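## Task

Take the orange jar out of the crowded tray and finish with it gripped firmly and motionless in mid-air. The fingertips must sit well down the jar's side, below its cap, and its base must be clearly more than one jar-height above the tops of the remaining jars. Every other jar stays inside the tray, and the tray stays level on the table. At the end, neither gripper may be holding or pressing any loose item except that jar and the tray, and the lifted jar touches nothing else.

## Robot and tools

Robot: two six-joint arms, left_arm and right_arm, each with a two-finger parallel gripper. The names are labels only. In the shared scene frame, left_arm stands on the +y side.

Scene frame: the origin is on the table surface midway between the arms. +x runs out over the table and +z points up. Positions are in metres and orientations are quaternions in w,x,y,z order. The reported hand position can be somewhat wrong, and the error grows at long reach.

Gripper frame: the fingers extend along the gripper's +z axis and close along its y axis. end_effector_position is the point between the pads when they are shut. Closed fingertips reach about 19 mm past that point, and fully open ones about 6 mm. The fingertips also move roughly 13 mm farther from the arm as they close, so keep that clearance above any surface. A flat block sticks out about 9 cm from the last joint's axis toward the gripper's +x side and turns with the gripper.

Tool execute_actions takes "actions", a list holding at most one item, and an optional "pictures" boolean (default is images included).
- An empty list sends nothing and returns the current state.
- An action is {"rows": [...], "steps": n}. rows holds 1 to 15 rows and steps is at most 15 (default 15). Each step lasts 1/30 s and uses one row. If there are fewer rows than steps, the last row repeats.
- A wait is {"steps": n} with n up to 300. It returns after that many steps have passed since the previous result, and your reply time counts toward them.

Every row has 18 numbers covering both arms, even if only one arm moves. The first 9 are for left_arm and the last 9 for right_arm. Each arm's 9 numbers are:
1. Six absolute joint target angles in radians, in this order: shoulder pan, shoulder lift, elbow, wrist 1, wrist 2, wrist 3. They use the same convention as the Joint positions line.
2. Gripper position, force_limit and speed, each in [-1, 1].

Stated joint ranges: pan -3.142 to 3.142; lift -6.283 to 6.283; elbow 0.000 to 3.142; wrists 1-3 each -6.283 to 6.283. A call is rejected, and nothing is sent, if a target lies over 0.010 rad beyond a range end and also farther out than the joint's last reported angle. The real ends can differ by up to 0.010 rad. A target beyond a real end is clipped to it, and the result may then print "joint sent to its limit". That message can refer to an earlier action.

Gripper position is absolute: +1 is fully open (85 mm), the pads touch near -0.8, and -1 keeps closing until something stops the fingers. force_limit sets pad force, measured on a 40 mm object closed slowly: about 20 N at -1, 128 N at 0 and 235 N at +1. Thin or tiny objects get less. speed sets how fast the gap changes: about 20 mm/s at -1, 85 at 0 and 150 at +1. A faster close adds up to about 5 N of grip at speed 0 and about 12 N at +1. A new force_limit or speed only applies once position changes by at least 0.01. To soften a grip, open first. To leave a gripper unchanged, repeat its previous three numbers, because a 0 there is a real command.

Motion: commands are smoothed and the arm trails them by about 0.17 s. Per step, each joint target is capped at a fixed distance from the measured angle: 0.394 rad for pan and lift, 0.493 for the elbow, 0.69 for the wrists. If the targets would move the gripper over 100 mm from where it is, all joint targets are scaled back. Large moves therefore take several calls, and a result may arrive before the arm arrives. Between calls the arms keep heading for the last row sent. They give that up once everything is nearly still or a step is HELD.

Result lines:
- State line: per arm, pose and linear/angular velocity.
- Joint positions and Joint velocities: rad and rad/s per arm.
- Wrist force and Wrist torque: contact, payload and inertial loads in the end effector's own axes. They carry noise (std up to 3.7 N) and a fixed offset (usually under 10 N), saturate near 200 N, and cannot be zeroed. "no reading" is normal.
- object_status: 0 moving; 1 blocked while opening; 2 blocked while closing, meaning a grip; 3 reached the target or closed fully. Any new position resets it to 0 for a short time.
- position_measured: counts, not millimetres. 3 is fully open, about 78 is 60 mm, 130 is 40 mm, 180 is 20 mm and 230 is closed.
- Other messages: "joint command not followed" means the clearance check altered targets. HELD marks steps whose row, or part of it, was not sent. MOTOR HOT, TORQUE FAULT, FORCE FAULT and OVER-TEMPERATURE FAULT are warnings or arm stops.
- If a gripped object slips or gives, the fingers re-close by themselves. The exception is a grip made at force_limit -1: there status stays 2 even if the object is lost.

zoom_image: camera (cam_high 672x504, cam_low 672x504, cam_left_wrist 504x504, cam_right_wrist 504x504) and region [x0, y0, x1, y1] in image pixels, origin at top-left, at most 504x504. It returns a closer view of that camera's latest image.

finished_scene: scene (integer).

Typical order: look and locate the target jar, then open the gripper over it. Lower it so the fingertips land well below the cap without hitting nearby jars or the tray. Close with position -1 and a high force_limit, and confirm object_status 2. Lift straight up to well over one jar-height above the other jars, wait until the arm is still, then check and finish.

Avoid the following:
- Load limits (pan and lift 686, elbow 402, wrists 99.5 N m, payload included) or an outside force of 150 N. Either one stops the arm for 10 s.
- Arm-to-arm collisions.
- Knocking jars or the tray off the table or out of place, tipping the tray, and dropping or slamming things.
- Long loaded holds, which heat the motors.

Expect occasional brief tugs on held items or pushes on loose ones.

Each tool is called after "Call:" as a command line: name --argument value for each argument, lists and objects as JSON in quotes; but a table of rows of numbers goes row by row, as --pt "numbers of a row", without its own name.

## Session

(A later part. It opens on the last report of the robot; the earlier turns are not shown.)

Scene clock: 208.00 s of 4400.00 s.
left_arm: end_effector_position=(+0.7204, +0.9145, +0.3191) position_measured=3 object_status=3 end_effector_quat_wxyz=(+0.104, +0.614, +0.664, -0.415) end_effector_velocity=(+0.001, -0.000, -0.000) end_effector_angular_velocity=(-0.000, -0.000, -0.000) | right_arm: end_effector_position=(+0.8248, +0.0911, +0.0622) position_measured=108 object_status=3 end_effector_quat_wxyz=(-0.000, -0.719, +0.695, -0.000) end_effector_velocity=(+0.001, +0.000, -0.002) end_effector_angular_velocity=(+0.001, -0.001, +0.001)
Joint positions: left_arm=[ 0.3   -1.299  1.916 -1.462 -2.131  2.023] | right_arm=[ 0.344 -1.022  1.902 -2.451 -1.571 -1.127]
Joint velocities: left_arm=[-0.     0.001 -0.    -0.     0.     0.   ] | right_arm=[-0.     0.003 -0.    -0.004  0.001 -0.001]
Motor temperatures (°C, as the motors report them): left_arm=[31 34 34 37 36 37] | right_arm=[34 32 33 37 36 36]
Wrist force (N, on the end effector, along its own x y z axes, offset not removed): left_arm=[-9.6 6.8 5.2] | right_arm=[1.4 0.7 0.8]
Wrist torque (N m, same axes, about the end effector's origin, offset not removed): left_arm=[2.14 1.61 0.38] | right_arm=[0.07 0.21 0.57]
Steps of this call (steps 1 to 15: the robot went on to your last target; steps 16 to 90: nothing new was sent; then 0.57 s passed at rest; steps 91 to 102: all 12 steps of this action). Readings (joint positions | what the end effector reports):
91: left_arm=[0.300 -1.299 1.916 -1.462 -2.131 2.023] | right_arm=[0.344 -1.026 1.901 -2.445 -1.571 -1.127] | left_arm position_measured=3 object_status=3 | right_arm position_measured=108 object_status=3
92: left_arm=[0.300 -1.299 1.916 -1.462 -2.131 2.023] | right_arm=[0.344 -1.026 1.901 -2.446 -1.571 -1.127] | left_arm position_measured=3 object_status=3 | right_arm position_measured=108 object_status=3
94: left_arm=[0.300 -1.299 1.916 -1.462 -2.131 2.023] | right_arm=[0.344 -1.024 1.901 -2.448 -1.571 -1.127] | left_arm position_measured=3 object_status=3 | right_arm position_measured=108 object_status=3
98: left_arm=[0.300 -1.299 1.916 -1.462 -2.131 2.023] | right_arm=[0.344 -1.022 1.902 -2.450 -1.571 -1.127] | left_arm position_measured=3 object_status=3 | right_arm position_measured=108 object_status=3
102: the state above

Call:
execute_actions --actions '[{"rows":[[0.3,-1.299,1.916,-1.462,-2.131,2.023,1,0,0,0.3441,-1.0098,1.9054,-2.4664,-1.5708,-1.127,0.1,-0.9,0]],"steps":10}]' --pictures false

Call:
execute_actions --actions '[{"rows":[[0.3,-1.299,1.916,-1.462,-2.131,2.023,1,0,0,0.3416,-1.0113,1.9083,-2.4678,-1.5708,-1.129,0.1,-0.9,0]],"steps":10}]' --pictures false

Call:
execute_actions --actions '[{"rows":[[0.3,-1.299,1.916,-1.462,-2.131,2.023,1,0,0,0.3416,-1.0113,1.9083,-2.4678,-1.5708,-1.129,-1,-0.9,-0.6]],"steps":13}]' --pictures false

Call:
execute_actions --actions '[{"rows":[[0.3,-1.299,1.916,-1.462,-2.131,2.023,1,0,0,0.3416,-1.0127,1.9079,-2.466,-1.5708,-1.129,-1,-0.9,-0.6]],"steps":9}]' --pictures false

Call:
execute_actions --actions '[{"rows":[[0.3,-1.299,1.916,-1.462,-2.131,2.023,1,0,0,0.3543,-1.0055,1.8938,-2.4591,-1.5708,-1.117,-1,-0.9,-0.6]]}]' --pictures false

Call:
execute_actions --actions '[{"rows":[[0.3,-1.299,1.916,-1.462,-2.131,2.023,1,0,0,0.3543,-1.0048,1.894,-2.46,-1.5708,-1.117,0.12,-0.9,0]],"steps":9}]' --pictures false

Call:
execute_actions --actions '[{"rows":[[0.3,-1.299,1.916,-1.462,-2.131,2.023,1,0,0,0.3485,-0.9967,1.9039,-2.478,-1.5708,-1.123,0.12,-0.9,0]]}]'

Call:
zoom_image --camera "cam_low" --region '[400, 220, 500, 290]'

Scene clock: 222.50 s of 4400.00 s.
left_arm: end_effector_position=(+0.7204, +0.9145, +0.3191) position_measured=3 object_status=3 end_effector_quat_wxyz=(+0.104, +0.614, +0.664, -0.415) end_effector_velocity=(-0.001, -0.000, -0.001) end_effector_angular_velocity=(-0.000, +0.002, +0.000) | right_arm: end_effector_position=(+0.8248, +0.0911, +0.0514) position_measured=117 object_status=0 end_effector_quat_wxyz=(-0.000, -0.719, +0.695, +0.000) end_effector_velocity=(-0.001, -0.000, -0.012) end_effector_angular_velocity=(+0.000, -0.000, -0.001)
Joint positions: left_arm=[ 0.3   -1.299  1.916 -1.462 -2.131  2.023] | right_arm=[ 0.344 -1.011  1.905 -2.465 -1.571 -1.127]
Joint velocities: left_arm=[ 0.     0.001  0.001  0.     0.    -0.   ] | right_arm=[ 0.     0.011  0.004 -0.016  0.     0.001]
Motor temperatures (°C, as the motors report them): left_arm=[31 34 34 37 36 37] | right_arm=[34 32 33 37 36 36]
Wrist force (N, on the end effector, along its own x y z axes, offset not removed): left_arm=[-10.2 1.2 3.3] | right_arm=[0.8 3.6 -0.6]
Wrist torque (N m, same axes, about the end effector's origin, offset not removed): left_arm=[1.02 1.69 0.40] | right_arm=[0.90 0.42 0.62]
Steps of this call (steps 1 to 15: the robot went on to your last target; steps 16 to 90: nothing new was sent; then 11.17 s passed at rest; steps 91 to 100: all 10 steps of this action). Readings (joint positions | what the end effector reports):
91: left_arm=[0.300 -1.299 1.916 -1.462 -2.131 2.023] | right_arm=[0.344 -1.021 1.902 -2.452 -1.571 -1.127] | left_arm position_measured=3 object_status=3 | right_arm position_measured=108 object_status=0
92: left_arm=[0.300 -1.299 1.916 -1.462 -2.131 2.023] | right_arm=[0.344 -1.021 1.902 -2.453 -1.571 -1.127] | left_arm position_measured=3 object_status=3 | right_arm position_measured=108 object_status=0
94: left_arm=[0.300 -1.299 1.916 -1.462 -2.131 2.023] | right_arm=[0.344 -1.017 1.903 -2.457 -1.571 -1.127] | left_arm position_measured=3 object_status=3 | right_arm position_measured=113 object_status=0
98: left_arm=[0.300 -1.299 1.916 -1.462 -2.131 2.023] | right_arm=[0.344 -1.012 1.905 -2.463 -1.571 -1.127] | left_arm position_measured=3 object_status=3 | right_arm position_measured=116 object_status=0
100: the state above

Scene clock: 222.83 s of 4400.00 s.
left_arm: end_effector_position=(+0.7204, +0.9145, +0.3191) position_measured=3 object_status=3 end_effector_quat_wxyz=(+0.104, +0.614, +0.664, -0.415) end_effector_velocity=(-0.001, +0.000, -0.001) end_effector_angular_velocity=(+0.000, +0.002, +0.000) | right_arm: end_effector_position=(+0.8248, +0.0884, +0.0499) position_measured=117 object_status=3 end_effector_quat_wxyz=(-0.000, -0.719, +0.695, +0.000) end_effector_velocity=(+0.000, -0.003, -0.000) end_effector_angular_velocity=(-0.000, +0.000, -0.001)
Joint positions: left_arm=[ 0.3   -1.299  1.916 -1.462 -2.131  2.023] | right_arm=[ 0.342 -1.011  1.908 -2.467 -1.571 -1.129]
Joint velocities: left_arm=[ 0.     0.001  0.001 -0.     0.001 -0.   ] | right_arm=[-0.003 -0.001  0.002 -0.001  0.    -0.002]
Motor temperatures (°C, as the motors report them): left_arm=[31 34 34 37 36 37] | right_arm=[34 32 33 37 36 36]
Wrist force (N, on the end effector, along its own x y z axes, offset not removed): left_arm=[-11.4 6.8 3.6] | right_arm=[1.0 3.5 0.8]
Wrist torque (N m, same axes, about the end effector's origin, offset not removed): left_arm=[1.95 1.92 0.39] | right_arm=[0.78 0.27 0.65]
Steps of this call (steps 1 to 10: all 10 steps of this action). Readings (joint positions | what the end effector reports):
1: left_arm=[0.300 -1.299 1.916 -1.462 -2.131 2.023] | right_arm=[0.344 -1.011 1.905 -2.465 -1.571 -1.127] | left_arm position_measured=3 object_status=3 | right_arm position_measured=117 object_status=0
2: left_arm=[0.300 -1.299 1.916 -1.462 -2.131 2.023] | right_arm=[0.344 -1.011 1.905 -2.465 -1.571 -1.127] | left_arm position_measured=3 object_status=3 | right_arm position_measured=117 object_status=0
4: left_arm=[0.300 -1.299 1.916 -1.462 -2.131 2.023] | right_arm=[0.343 -1.011 1.906 -2.466 -1.571 -1.128] | left_arm position_measured=3 object_status=3 | right_arm position_measured=117 object_status=3
8: left_arm=[0.300 -1.299 1.916 -1.462 -2.131 2.023] | right_arm=[0.342 -1.011 1.908 -2.467 -1.571 -1.128] | left_arm position_measured=3 object_status=3 | right_arm position_measured=117 object_status=3
10: the state above

Scene clock: 223.27 s of 4400.00 s.
left_arm: end_effector_position=(+0.7204, +0.9145, +0.3191) position_measured=3 object_status=3 end_effector_quat_wxyz=(+0.104, +0.614, +0.664, -0.415) end_effector_velocity=(+0.000, +0.000, +0.001) end_effector_angular_velocity=(-0.000, -0.001, +0.001) | right_arm: end_effector_position=(+0.8248, +0.0881, +0.0500) position_measured=124 object_status=2 end_effector_quat_wxyz=(+0.000, -0.719, +0.695, -0.000) end_effector_velocity=(+0.000, -0.001, -0.000) end_effector_angular_velocity=(-0.002, -0.002, +0.000)
Joint positions: left_arm=[ 0.3   -1.299  1.916 -1.462 -2.131  2.023] | right_arm=[ 0.342 -1.011  1.908 -2.468 -1.571 -1.129]
Joint velocities: left_arm=[ 0.    -0.    -0.001  0.    -0.     0.   ] | right_arm=[ 0.    -0.     0.001 -0.001 -0.002 -0.   ]
Motor temperatures (°C, as the motors report them): left_arm=[31 34 34 37 36 37] | right_arm=[34 32 33 37 36 36]
Wrist force (N, on the end effector, along its own x y z axes, offset not removed): left_arm=[-8.1 4.7 0.5] | right_arm=[-2.2 4.1 -10.7]
Wrist torque (N m, same axes, about the end effector's origin, offset not removed): left_arm=[1.65 1.30 0.38] | right_arm=[0.43 0.34 0.55]
Steps of this call (steps 1 to 13: all 13 steps of this action). Readings (joint positions | what the end effector reports):
1: left_arm=[0.300 -1.299 1.916 -1.462 -2.131 2.023] | right_arm=[0.342 -1.011 1.908 -2.468 -1.571 -1.129] | left_arm position_measured=3 object_status=3 | right_arm position_measured=117 object_status=0
2: left_arm=[0.300 -1.299 1.916 -1.462 -2.131 2.023] | right_arm=[0.342 -1.011 1.908 -2.468 -1.571 -1.129] | left_arm position_measured=3 object_status=3 | right_arm position_measured=117 object_status=0
4: left_arm=[0.300 -1.299 1.916 -1.462 -2.131 2.023] | right_arm=[0.342 -1.011 1.908 -2.468 -1.571 -1.129] | left_arm position_measured=3 object_status=3 | right_arm position_measured=120 object_status=0
8: left_arm=[0.300 -1.299 1.916 -1.462 -2.131 2.023] | right_arm=[0.342 -1.011 1.908 -2.468 -1.571 -1.129] | left_arm position_measured=3 object_status=3 | right_arm position_measured=124 object_status=0
13: the state above

Scene clock: 223.57 s of 4400.00 s.
left_arm: end_effector_position=(+0.7204, +0.9145, +0.3191) position_measured=3 object_status=3 end_effector_quat_wxyz=(+0.104, +0.614, +0.664, -0.415) end_effector_velocity=(+0.002, +0.001, +0.002) end_effector_angular_velocity=(+0.001, -0.003, +0.001) | right_arm: end_effector_position=(+0.8247, +0.0879, +0.0510) position_measured=124 object_status=2 end_effector_quat_wxyz=(-0.000, -0.719, +0.695, +0.000) end_effector_velocity=(+0.001, -0.000, +0.002) end_effector_angular_velocity=(-0.001, +0.000, -0.001)
Joint positions: left_arm=[ 0.3   -1.299  1.916 -1.462 -2.131  2.023] | right_arm=[ 0.342 -1.012  1.908 -2.466 -1.571 -1.129]
Joint velocities: left_arm=[ 0.001 -0.001 -0.003 -0.    -0.    -0.   ] | right_arm=[ 0.    -0.002 -0.002  0.004 -0.001  0.001]
Motor temperatures (°C, as the motors report them): left_arm=[31 34 34 37 36 37] | right_arm=[34 32 33 37 36 36]
Wrist force (N, on the end effector, along its own x y z axes, offset not removed): left_arm=[-5.0 3.1 3.1] | right_arm=[-0.3 2.2 2.2]
Wrist torque (N m, same axes, about the end effector's origin, offset not removed): left_arm=[1.24 0.65 0.27] | right_arm=[0.43 0.45 0.56]
Steps of this call (steps 1 to 9: all 9 steps of this action). Readings (joint positions | what the end effector reports):
1: left_arm=[0.300 -1.299 1.916 -1.462 -2.131 2.023] | right_arm=[0.342 -1.011 1.908 -2.468 -1.571 -1.129] | left_arm position_measured=3 object_status=3 | right_arm position_measured=124 object_status=2
2: left_arm=[0.300 -1.299 1.916 -1.462 -2.131 2.023] | right_arm=[0.342 -1.011 1.908 -2.468 -1.571 -1.129] | left_arm position_measured=3 object_status=3 | right_arm position_measured=124 object_status=2
4: left_arm=[0.300 -1.299 1.916 -1.462 -2.131 2.023] | right_arm=[0.342 -1.012 1.908 -2.467 -1.571 -1.129] | left_arm position_measured=3 object_status=3 | right_arm position_measured=124 object_status=2
8: left_arm=[0.300 -1.299 1.916 -1.462 -2.131 2.023] | right_arm=[0.342 -1.012 1.908 -2.467 -1.571 -1.129] | left_arm position_measured=3 object_status=3 | right_arm position_measured=124 object_status=2
9: the state above

Scene clock: 224.07 s of 4400.00 s.
left_arm: end_effector_position=(+0.7204, +0.9145, +0.3191) position_measured=3 object_status=3 end_effector_quat_wxyz=(+0.104, +0.614, +0.664, -0.415) end_effector_velocity=(-0.000, -0.000, +0.000) end_effector_angular_velocity=(-0.000, -0.000, -0.001) | right_arm: end_effector_position=(+0.8244, +0.1026, +0.0513) position_measured=124 object_status=2 end_effector_quat_wxyz=(+0.000, -0.719, +0.695, -0.000) end_effector_velocity=(-0.000, +0.004, -0.000) end_effector_angular_velocity=(+0.000, +0.000, +0.000)
Joint positions: left_arm=[ 0.3   -1.299  1.916 -1.462 -2.131  2.023] | right_arm=[ 0.354 -1.006  1.894 -2.459 -1.571 -1.117]
Joint velocities: left_arm=[-0.    -0.001  0.001 -0.    -0.     0.   ] | right_arm=[ 0.004  0.002 -0.004  0.002  0.     0.003]
Motor temperatures (°C, as the motors report them): left_arm=[31 34 34 37 36 37] | right_arm=[34 32 33 37 36 36]
Wrist force (N, on the end effector, along its own x y z axes, offset not removed): left_arm=[-9.7 4.9 0.6] | right_arm=[0.7 1.7 -0.4]
Wrist torque (N m, same axes, about the end effector's origin, offset not removed): left_arm=[1.74 1.70 0.30] | right_arm=[0.42 0.34 0.61]
Steps of this call (steps 1 to 15: all 15 steps of this action). Readings (joint positions | what the end effector reports):
1: left_arm=[0.300 -1.299 1.916 -1.462 -2.131 2.023] | right_arm=[0.342 -1.012 1.908 -2.466 -1.571 -1.129] | left_arm position_measured=3 object_status=3 | right_arm position_measured=124 object_status=2
2: left_arm=[0.300 -1.299 1.916 -1.462 -2.131 2.023] | right_arm=[0.342 -1.012 1.907 -2.466 -1.571 -1.128] | left_arm position_measured=3 object_status=3 | right_arm position_measured=124 object_status=2
4: left_arm=[0.300 -1.299 1.916 -1.462 -2.131 2.023] | right_arm=[0.346 -1.010 1.903 -2.463 -1.571 -1.125] | left_arm position_measured=3 object_status=3 | right_arm position_measured=124 object_status=2
8: left_arm=[0.300 -1.299 1.916 -1.462 -2.131 2.023] | right_arm=[0.351 -1.007 1.897 -2.461 -1.571 -1.120] | left_arm position_measured=3 object_status=3 | right_arm position_measured=124 object_status=2
15: the state above

Scene clock: 224.37 s of 4400.00 s.
left_arm: end_effector_position=(+0.7204, +0.9145, +0.3191) position_measured=3 object_status=3 end_effector_quat_wxyz=(+0.104, +0.614, +0.664, -0.415) end_effector_velocity=(+0.000, -0.001, +0.000) end_effector_angular_velocity=(-0.000, +0.000, -0.001) | right_arm: end_effector_position=(+0.8243, +0.1031, +0.0506) position_measured=114 object_status=0 end_effector_quat_wxyz=(-0.000, -0.719, +0.695, +0.000) end_effector_velocity=(+0.001, +0.002, -0.000) end_effector_angular_velocity=(+0.002, -0.002, +0.000)
Joint positions: left_arm=[ 0.3   -1.299  1.916 -1.462 -2.131  2.023] | right_arm=[ 0.354 -1.005  1.894 -2.46  -1.571 -1.117]
Joint velocities: left_arm=[-0.001 -0.     0.     0.    -0.    -0.   ] | right_arm=[ 0.001  0.001 -0.001 -0.003  0.001  0.   ]
Motor temperatures (°C, as the motors report them): left_arm=[31 34 34 37 36 37] | right_arm=[34 32 33 37 36 36]
Wrist force (N, on the end effector, along its own x y z axes, offset not removed): left_arm=[-8.7 4.8 -0.3] | right_arm=[0.6 2.2 2.6]
Wrist torque (N m, same axes, about the end effector's origin, offset not removed): left_arm=[1.68 1.34 0.42] | right_arm=[0.45 0.26 0.54]
Steps of this call (steps 1 to 9: all 9 steps of this action). Readings (joint positions | what the end effector reports):
1: left_arm=[0.300 -1.299 1.916 -1.462 -2.131 2.023] | right_arm=[0.354 -1.006 1.894 -2.459 -1.571 -1.117] | left_arm position_measured=3 object_status=3 | right_arm position_measured=124 object_status=0
2: left_arm=[0.300 -1.299 1.916 -1.462 -2.131 2.023] | right_arm=[0.354 -1.006 1.894 -2.459 -1.571 -1.117] | left_arm position_measured=3 object_status=3 | right_arm position_measured=124 object_status=0
4: left_arm=[0.300 -1.299 1.916 -1.462 -2.131 2.023] | right_arm=[0.354 -1.005 1.894 -2.459 -1.571 -1.117] | left_arm position_measured=3 object_status=3 | right_arm position_measured=118 object_status=0
8: left_arm=[0.300 -1.299 1.916 -1.462 -2.131 2.023] | right_arm=[0.354 -1.005 1.894 -2.460 -1.571 -1.117] | left_arm position_measured=3 object_status=3 | right_arm position_measured=114 object_status=0
9: the state above

Scene clock: 224.87 s of 4400.00 s.
left_arm: end_effector_position=(+0.7204, +0.9145, +0.3191) position_measured=3 object_status=3 end_effector_quat_wxyz=(+0.104, +0.614, +0.664, -0.415) end_effector_velocity=(-0.000, +0.000, -0.001) end_effector_angular_velocity=(-0.001, +0.001, +0.000) | right_arm: end_effector_position=(+0.8244, +0.0965, +0.0390) position_measured=114 object_status=3 end_effector_quat_wxyz=(+0.000, -0.719, +0.695, -0.000) end_effector_velocity=(-0.001, -0.003, -0.004) end_effector_angular_velocity=(-0.002, +0.001, -0.001)
Joint positions: left_arm=[ 0.3   -1.299  1.916 -1.462 -2.131  2.023] | right_arm=[ 0.349 -0.997  1.904 -2.477 -1.571 -1.123]
Joint velocities: left_arm=[ 0.     0.001  0.     0.    -0.     0.   ] | right_arm=[-0.002  0.002  0.005 -0.005 -0.001 -0.001]
Motor temperatures (°C, as the motors report them): left_arm=[31 34 34 37 36 37] | right_arm=[34 32 33 37 36 36]
Wrist force (N, on the end effector, along its own x y z axes, offset not removed): left_arm=[-10.7 3.6 7.8] | right_arm=[2.3 3.1 -0.6]
Wrist torque (N m, same axes, about the end effector's origin, offset not removed): left_arm=[1.42 1.76 0.28] | right_arm=[0.71 0.09 0.65]
Steps of this call (steps 1 to 15: all 15 steps of this action). Readings (joint positions | what the end effector reports):
1: left_arm=[0.300 -1.299 1.916 -1.462 -2.131 2.023] | right_arm=[0.354 -1.005 1.894 -2.460 -1.571 -1.117] | left_arm position_measured=3 object_status=3 | right_arm position_measured=114 object_status=0
2: left_arm=[0.300 -1.299 1.916 -1.462 -2.131 2.023] | right_arm=[0.354 -1.004 1.894 -2.461 -1.571 -1.117] | left_arm position_measured=3 object_status=3 | right_arm position_measured=114 object_status=0
4: left_arm=[0.300 -1.299 1.916 -1.462 -2.131 2.023] | right_arm=[0.352 -1.002 1.898 -2.467 -1.571 -1.119] | left_arm position_measured=3 object_status=3 | right_arm position_measured=114 object_status=0
8: left_arm=[0.300 -1.299 1.916 -1.462 -2.131 2.023] | right_arm=[0.350 -0.998 1.902 -2.474 -1.571 -1.122] | left_arm position_measured=3 object_status=3 | right_arm position_measured=114 object_status=3
15: the state above

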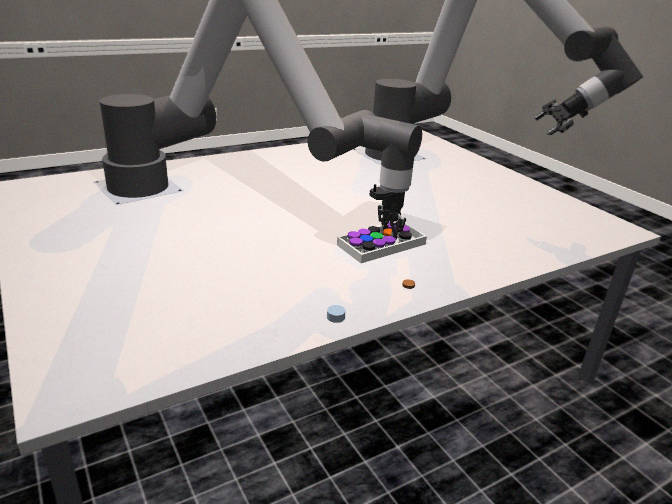

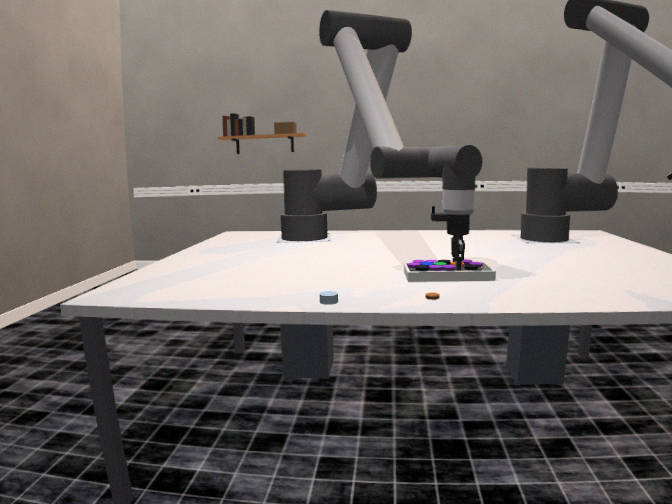

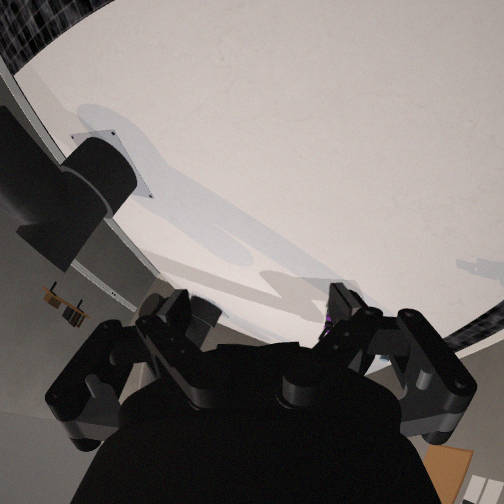

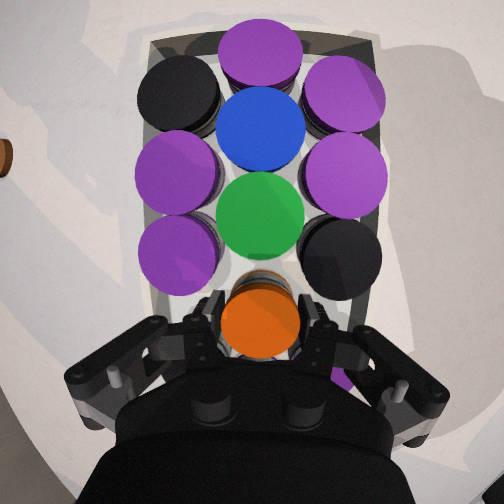

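Region (400, 220, 500, 290) of cam_low's 672x504 image, scaled by 5.040, with more detail than that image has; it fills the top 353 rows of this view, and the rest is white.

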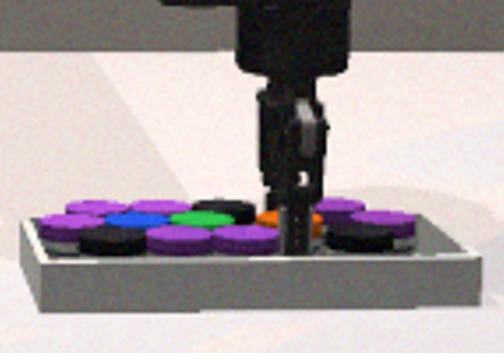

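Call:
execute_actions --actions '[{"rows":[[0.3,-1.299,1.916,-1.462,-2.131,2.023,1,0,0,0.3485,-0.99,1.9056,-2.4864,-1.5708,-1.123,0.12,-0.9,0]],"steps":13}]' --pictures false

Call:
execute_actions --actions '[{"rows":[[0.3,-1.299,1.916,-1.462,-2.131,2.023,1,0,0,0.3485,-0.99,1.9056,-2.4864,-1.5708,-1.123,-0.97,-0.6,-0.6]],"steps":13}]' --pictures false

Call:
execute_actions --actions '[{"rows":[[0.3,-1.299,1.916,-1.462,-2.131,2.023,1,0,0,0.3485,-0.9948,1.9044,-2.4804,-1.5708,-1.123,-1,1,-0.6]]}]' --pictures false

Call:
execute_actions --actions '[{"rows":[[0.3,-1.299,1.916,-1.462,-2.131,2.023,1,0,0,0.3485,-1.032,1.893,-2.4318,-1.5708,-1.123,-1,1,-0.6]],"steps":10}]' --pictures false

Call:
execute_actions --actions '[{"rows":[[0.3,-1.299,1.916,-1.462,-2.131,2.023,1,0,0,0.3485,-1.16,1.85,-2.2608,-1.5708,-1.123,-1,1,-0.6]]}]' --pictures false

Call:
execute_actions --actions '[{"steps":20}]'

Scene clock: 236.57 s of 4400.00 s.
left_arm: end_effector_position=(+0.7204, +0.9145, +0.3191) position_measured=3 object_status=3 end_effector_quat_wxyz=(+0.104, +0.614, +0.664, -0.415) end_effector_velocity=(+0.001, +0.000, -0.001) end_effector_angular_velocity=(+0.000, +0.000, -0.000) | right_arm: end_effector_position=(+0.8244, +0.0962, +0.0320) position_measured=114 object_status=3 end_effector_quat_wxyz=(-0.000, -0.719, +0.695, +0.000) end_effector_velocity=(+0.001, -0.000, -0.003) end_effector_angular_velocity=(-0.001, -0.002, +0.001)
Joint positions: left_arm=[ 0.3   -1.299  1.916 -1.462 -2.131  2.023] | right_arm=[ 0.348 -0.99   1.906 -2.486 -1.571 -1.123]
Joint velocities: left_arm=[-0.     0.001 -0.001 -0.     0.    -0.   ] | right_arm=[-0.     0.003  0.    -0.005 -0.002 -0.002]
Motor temperatures (°C, as the motors report them): left_arm=[31 34 34 37 36 37] | right_arm=[34 32 33 37 36 36]
Wrist force (N, on the end effector, along its own x y z axes, offset not removed): left_arm=[-9.2 6.0 0.6] | right_arm=[0.9 5.7 0.9]
Wrist torque (N m, same axes, about the end effector's origin, offset not removed): left_arm=[1.82 1.30 0.40] | right_arm=[1.16 0.31 0.48]
Steps of this call (steps 1 to 15: the robot went on to your last target; steps 16 to 90: nothing new was sent; then 8.27 s passed at rest; steps 91 to 103: all 13 steps of this action). Readings (joint positions | what the end effector reports):
91: left_arm=[0.300 -1.299 1.916 -1.462 -2.131 2.023] | right_arm=[0.348 -0.997 1.904 -2.478 -1.571 -1.123] | left_arm position_measured=3 object_status=3 | right_arm position_measured=114 object_status=3
92: left_arm=[0.300 -1.299 1.916 -1.462 -2.131 2.023] | right_arm=[0.348 -0.996 1.904 -2.479 -1.571 -1.123] | left_arm position_measured=3 object_status=3 | right_arm position_measured=114 object_status=3
94: left_arm=[0.300 -1.299 1.916 -1.462 -2.131 2.023] | right_arm=[0.348 -0.994 1.905 -2.481 -1.571 -1.123] | left_arm position_measured=3 object_status=3 | right_arm position_measured=114 object_status=3
98: left_arm=[0.300 -1.299 1.916 -1.462 -2.131 2.023] | right_arm=[0.348 -0.991 1.905 -2.485 -1.571 -1.123] | left_arm position_measured=3 object_status=3 | right_arm position_measured=114 object_status=3
103: the state above

Scene clock: 237.00 s of 4400.00 s.
left_arm: end_effector_position=(+0.7204, +0.9145, +0.3191) position_measured=3 object_status=3 end_effector_quat_wxyz=(+0.104, +0.614, +0.664, -0.415) end_effector_velocity=(+0.000, -0.000, +0.000) end_effector_angular_velocity=(+0.000, -0.000, +0.000) | right_arm: end_effector_position=(+0.8245, +0.0962, +0.0318) position_measured=125 object_status=2 end_effector_quat_wxyz=(+0.000, -0.719, +0.695, -0.000) end_effector_velocity=(-0.000, +0.000, +0.000) end_effector_angular_velocity=(+0.000, +0.001, +0.000)
Joint positions: left_arm=[ 0.3   -1.299  1.916 -1.462 -2.131  2.023] | right_arm=[ 0.348 -0.99   1.906 -2.486 -1.571 -1.123]
Joint velocities: left_arm=[-0. -0. -0. -0. -0. -0.] | right_arm=[ 0.     0.    -0.     0.001  0.001 -0.   ]
Motor temperatures (°C, as the motors report them): left_arm=[31 34 34 37 36 37] | right_arm=[34 32 33 37 36 36]
Wrist force (N, on the end effector, along its own x y z axes, offset not removed): left_arm=[-10.8 10.0 2.7] | right_arm=[6.6 8.2 -23.8]
Wrist torque (N m, same axes, about the end effector's origin, offset not removed): left_arm=[2.54 1.83 0.31] | right_arm=[0.21 -0.32 0.49]
Steps of this call (steps 1 to 13: all 13 steps of this action). Readings (joint positions | what the end effector reports):
1: left_arm=[0.300 -1.299 1.916 -1.462 -2.131 2.023] | right_arm=[0.348 -0.990 1.906 -2.486 -1.571 -1.123] | left_arm position_measured=3 object_status=3 | right_arm position_measured=114 object_status=0
2: left_arm=[0.300 -1.299 1.916 -1.462 -2.131 2.023] | right_arm=[0.348 -0.990 1.906 -2.486 -1.571 -1.123] | left_arm position_measured=3 object_status=3 | right_arm position_measured=114 object_status=0
4: left_arm=[0.300 -1.299 1.916 -1.462 -2.131 2.023] | right_arm=[0.348 -0.990 1.906 -2.486 -1.571 -1.123] | left_arm position_measured=3 object_status=3 | right_arm position_measured=118 object_status=0
8: left_arm=[0.300 -1.299 1.916 -1.462 -2.131 2.023] | right_arm=[0.348 -0.990 1.906 -2.486 -1.571 -1.123] | left_arm position_measured=3 object_status=3 | right_arm position_measured=125 object_status=0
13: the state above

Scene clock: 237.50 s of 4400.00 s.
left_arm: end_effector_position=(+0.7204, +0.9145, +0.3191) position_measured=3 object_status=3 end_effector_quat_wxyz=(+0.104, +0.614, +0.664, -0.415) end_effector_velocity=(+0.001, +0.000, +0.000) end_effector_angular_velocity=(-0.000, -0.001, -0.000) | right_arm: end_effector_position=(+0.8243, +0.0961, +0.0363) position_measured=132 object_status=2 end_effector_quat_wxyz=(-0.000, -0.719, +0.695, +0.000) end_effector_velocity=(+0.001, +0.000, +0.002) end_effector_angular_velocity=(+0.000, -0.002, +0.000)
Joint positions: left_arm=[ 0.3   -1.299  1.916 -1.462 -2.131  2.023] | right_arm=[ 0.348 -0.995  1.905 -2.481 -1.571 -1.123]
Joint velocities: left_arm=[-0.     0.    -0.001 -0.    -0.     0.   ] | right_arm=[-0.    -0.002 -0.002  0.001 -0.001 -0.   ]
Motor temperatures (°C, as the motors report them): left_arm=[31 34 34 37 36 37] | right_arm=[34 32 33 37 36 36]
Wrist force (N, on the end effector, along its own x y z axes, offset not removed): left_arm=[-8.3 6.3 5.1] | right_arm=[2.1 4.7 0.8]
Wrist torque (N m, same axes, about the end effector's origin, offset not removed): left_arm=[1.90 1.31 0.35] | right_arm=[0.90 0.04 0.51]
Steps of this call (steps 1 to 15: all 15 steps of this action). Readings (joint positions | what the end effector reports):
1: left_arm=[0.300 -1.299 1.916 -1.462 -2.131 2.023] | right_arm=[0.348 -0.990 1.906 -2.486 -1.571 -1.123] | left_arm position_measured=3 object_status=3 | right_arm position_measured=125 object_status=0
2: left_arm=[0.300 -1.299 1.916 -1.462 -2.131 2.023] | right_arm=[0.348 -0.990 1.906 -2.486 -1.571 -1.123] | left_arm position_measured=3 object_status=3 | right_arm position_measured=125 object_status=0
4: left_arm=[0.300 -1.299 1.916 -1.462 -2.131 2.023] | right_arm=[0.348 -0.992 1.905 -2.484 -1.571 -1.123] | left_arm position_measured=3 object_status=3 | right_arm position_measured=126 object_status=0
8: left_arm=[0.300 -1.299 1.916 -1.462 -2.131 2.023] | right_arm=[0.348 -0.994 1.905 -2.482 -1.571 -1.123] | left_arm position_measured=3 object_status=3 | right_arm position_measured=132 object_status=0
15: the state above

Scene clock: 237.83 s of 4400.00 s.
left_arm: end_effector_position=(+0.7204, +0.9145, +0.3191) position_measured=3 object_status=3 end_effector_quat_wxyz=(+0.104, +0.614, +0.664, -0.415) end_effector_velocity=(+0.001, -0.000, +0.000) end_effector_angular_velocity=(+0.000, -0.000, +0.000) | right_arm: end_effector_position=(+0.8248, +0.0963, +0.0710) position_measured=132 object_status=2 end_effector_quat_wxyz=(+0.000, -0.719, +0.695, -0.000) end_effector_velocity=(-0.001, -0.001, +0.040) end_effector_angular_velocity=(-0.002, +0.001, -0.000)
Joint positions: left_arm=[ 0.3   -1.299  1.916 -1.462 -2.131  2.023] | right_arm=[ 0.348 -1.027  1.894 -2.438 -1.571 -1.123]
Joint velocities: left_arm=[-0.     0.    -0.001  0.    -0.    -0.001] | right_arm=[-0.    -0.038 -0.011  0.051 -0.002 -0.   ]
Motor temperatures (°C, as the motors report them): left_arm=[31 34 34 37 36 37] | right_arm=[34 32 33 37 36 36]
Wrist force (N, on the end effector, along its own x y z axes, offset not removed): left_arm=[-5.3 8.1 5.0] | right_arm=[2.2 1.4 -0.1]
Wrist torque (N m, same axes, about the end effector's origin, offset not removed): left_arm=[2.46 0.82 0.22] | right_arm=[0.32 0.11 0.54]
Steps of this call (steps 1 to 10: all 10 steps of this action). Readings (joint positions | what the end effector reports):
1: left_arm=[0.300 -1.299 1.916 -1.462 -2.131 2.023] | right_arm=[0.348 -0.995 1.905 -2.481 -1.571 -1.123] | left_arm position_measured=3 object_status=3 | right_arm position_measured=132 object_status=2
2: left_arm=[0.300 -1.299 1.916 -1.462 -2.131 2.023] | right_arm=[0.348 -0.996 1.904 -2.478 -1.571 -1.123] | left_arm position_measured=3 object_status=3 | right_arm position_measured=132 object_status=2
4: left_arm=[0.300 -1.299 1.916 -1.462 -2.131 2.023] | right_arm=[0.348 -1.008 1.900 -2.463 -1.571 -1.123] | left_arm position_measured=3 object_status=3 | right_arm position_measured=132 object_status=2
8: left_arm=[0.300 -1.299 1.916 -1.462 -2.131 2.023] | right_arm=[0.348 -1.024 1.895 -2.443 -1.571 -1.123] | left_arm position_measured=3 object_status=3 | right_arm position_measured=132 object_status=2
10: the state above

Scene clock: 238.33 s of 4400.00 s.
left_arm: end_effector_position=(+0.7204, +0.9145, +0.3191) position_measured=3 object_status=3 end_effector_quat_wxyz=(+0.104, +0.614, +0.664, -0.415) end_effector_velocity=(-0.001, -0.000, -0.001) end_effector_angular_velocity=(-0.001, +0.002, -0.000) | right_arm: end_effector_position=(+0.8162, +0.0918, +0.2079) position_measured=132 object_status=2 end_effector_quat_wxyz=(+0.000, -0.719, +0.695, -0.000) end_effector_velocity=(-0.009, -0.005, +0.060) end_effector_angular_velocity=(-0.001, +0.003, +0.001)
Joint positions: left_arm=[ 0.3   -1.299  1.916 -1.462 -2.131  2.023] | right_arm=[ 0.348 -1.153  1.852 -2.271 -1.571 -1.123]
Joint velocities: left_arm=[-0.     0.001  0.001  0.    -0.    -0.   ] | right_arm=[-0.    -0.055 -0.018  0.076  0.001 -0.001]
Motor temperatures (°C, as the motors report them): left_arm=[31 34 34 37 36 37] | right_arm=[34 32 33 37 36 36]
Wrist force (N, on the end effector, along its own x y z axes, offset not removed): left_arm=[-7.2 1.3 4.2] | right_arm=[1.8 2.1 -0.1]
Wrist torque (N m, same axes, about the end effector's origin, offset not removed): left_arm=[0.95 1.09 0.25] | right_arm=[0.54 0.15 0.58]
Steps of this call (steps 1 to 15: all 15 steps of this action). Readings (joint positions | what the end effector reports):
1: left_arm=[0.300 -1.299 1.916 -1.462 -2.131 2.023] | right_arm=[0.348 -1.028 1.894 -2.437 -1.571 -1.123] | left_arm position_measured=3 object_status=3 | right_arm position_measured=132 object_status=2
2: left_arm=[0.300 -1.299 1.916 -1.462 -2.131 2.023] | right_arm=[0.348 -1.031 1.893 -2.433 -1.571 -1.123] | left_arm position_measured=3 object_status=3 | right_arm position_measured=132 object_status=2
4: left_arm=[0.300 -1.299 1.916 -1.462 -2.131 2.023] | right_arm=[0.348 -1.059 1.882 -2.399 -1.571 -1.123] | left_arm position_measured=3 object_status=3 | right_arm position_measured=132 object_status=2
8: left_arm=[0.300 -1.299 1.916 -1.462 -2.131 2.023] | right_arm=[0.348 -1.115 1.864 -2.323 -1.571 -1.123] | left_arm position_measured=3 object_status=3 | right_arm position_measured=132 object_status=2
15: the state above

Scene clock: 239.00 s of 4400.00 s.
left_arm: end_effector_position=(+0.7204, +0.9145, +0.3191) position_measured=3 object_status=3 end_effector_quat_wxyz=(+0.104, +0.614, +0.664, -0.415) end_effector_velocity=(-0.001, +0.000, +0.000) end_effector_angular_velocity=(+0.000, +0.000, +0.001) | right_arm: end_effector_position=(+0.8149, +0.0912, +0.2152) position_measured=132 object_status=2 end_effector_quat_wxyz=(-0.000, -0.719, +0.695, +0.000) end_effector_velocity=(+0.000, -0.000, +0.001) end_effector_angular_velocity=(+0.000, -0.001, -0.000)
Joint positions: left_arm=[ 0.3   -1.299  1.916 -1.462 -2.131  2.023] | right_arm=[ 0.348 -1.16   1.85  -2.261 -1.571 -1.123]
Joint velocities: left_arm=[ 0.001 -0.001  0.001 -0.     0.    -0.   ] | right_arm=[-0.    -0.    -0.001  0.    -0.     0.   ]
Motor temperatures (°C, as the motors report them): left_arm=[31 34 34 37 36 37] | right_arm=[34 32 33 37 36 36]
Wrist force (N, on the end effector, along its own x y z axes, offset not removed): left_arm=[-8.8 -2.1 5.0] | right_arm=[2.0 0.9 1.2]
Wrist torque (N m, same axes, about the end effector's origin, offset not removed): left_arm=[0.41 1.34 0.19] | right_arm=[0.29 0.12 0.69]
Steps of this call (steps 1 to 15: the robot went on to your last target; steps 16 to 20: nothing new was sent). Readings (joint positions | what the end effector reports):
1: left_arm=[0.300 -1.299 1.916 -1.462 -2.131 2.023] | right_arm=[0.348 -1.155 1.852 -2.268 -1.571 -1.123] | left_arm position_measured=3 object_status=3 | right_arm position_measured=132 object_status=2
2: left_arm=[0.300 -1.299 1.916 -1.462 -2.131 2.023] | right_arm=[0.348 -1.156 1.851 -2.267 -1.571 -1.123] | left_arm position_measured=3 object_status=3 | right_arm position_measured=132 object_status=2
4: left_arm=[0.300 -1.299 1.916 -1.462 -2.131 2.023] | right_arm=[0.348 -1.158 1.851 -2.264 -1.571 -1.123] | left_arm position_measured=3 object_status=3 | right_arm position_measured=132 object_status=2
8: left_arm=[0.300 -1.299 1.916 -1.462 -2.131 2.023] | right_arm=[0.348 -1.159 1.850 -2.262 -1.571 -1.123] | left_arm position_measured=3 object_status=3 | right_arm position_measured=132 object_status=2
20: the state above
All arms were judged still, so your last target was given up. Only a new action makes them travel on or press farther. Fingers that are still opening or closing keep moving.

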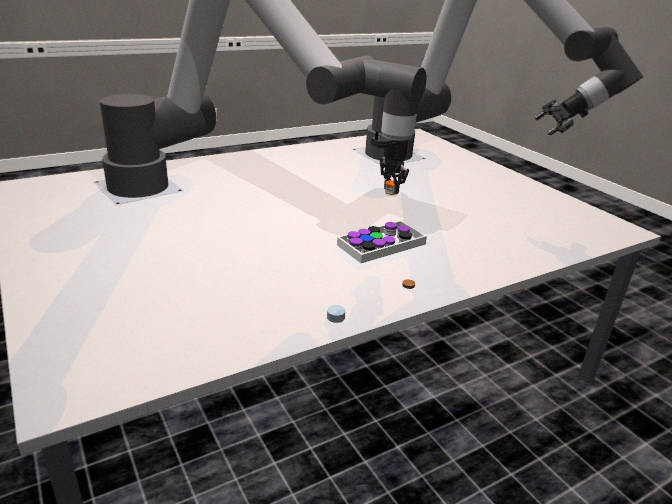

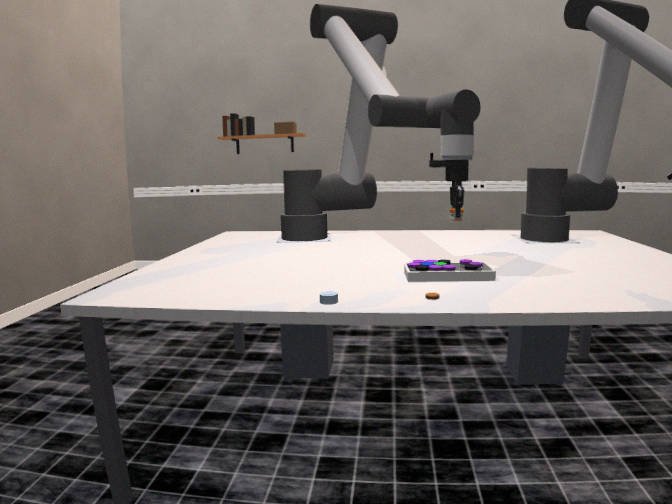

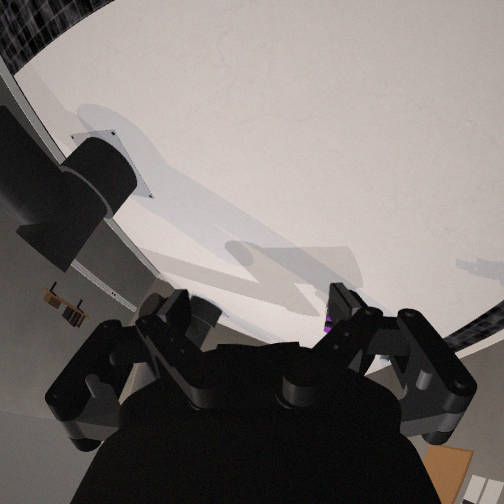

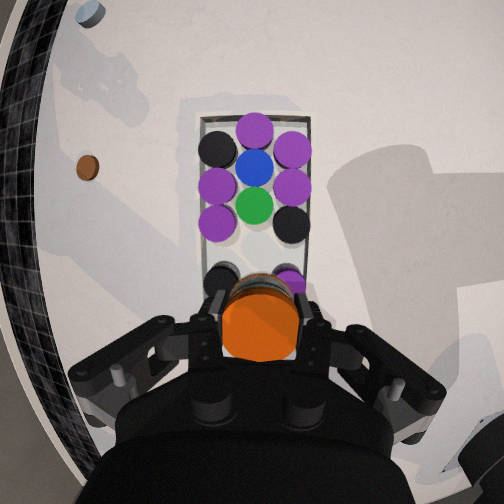

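Call:
finished_scene --scene 1

The scene is finished: the task was done.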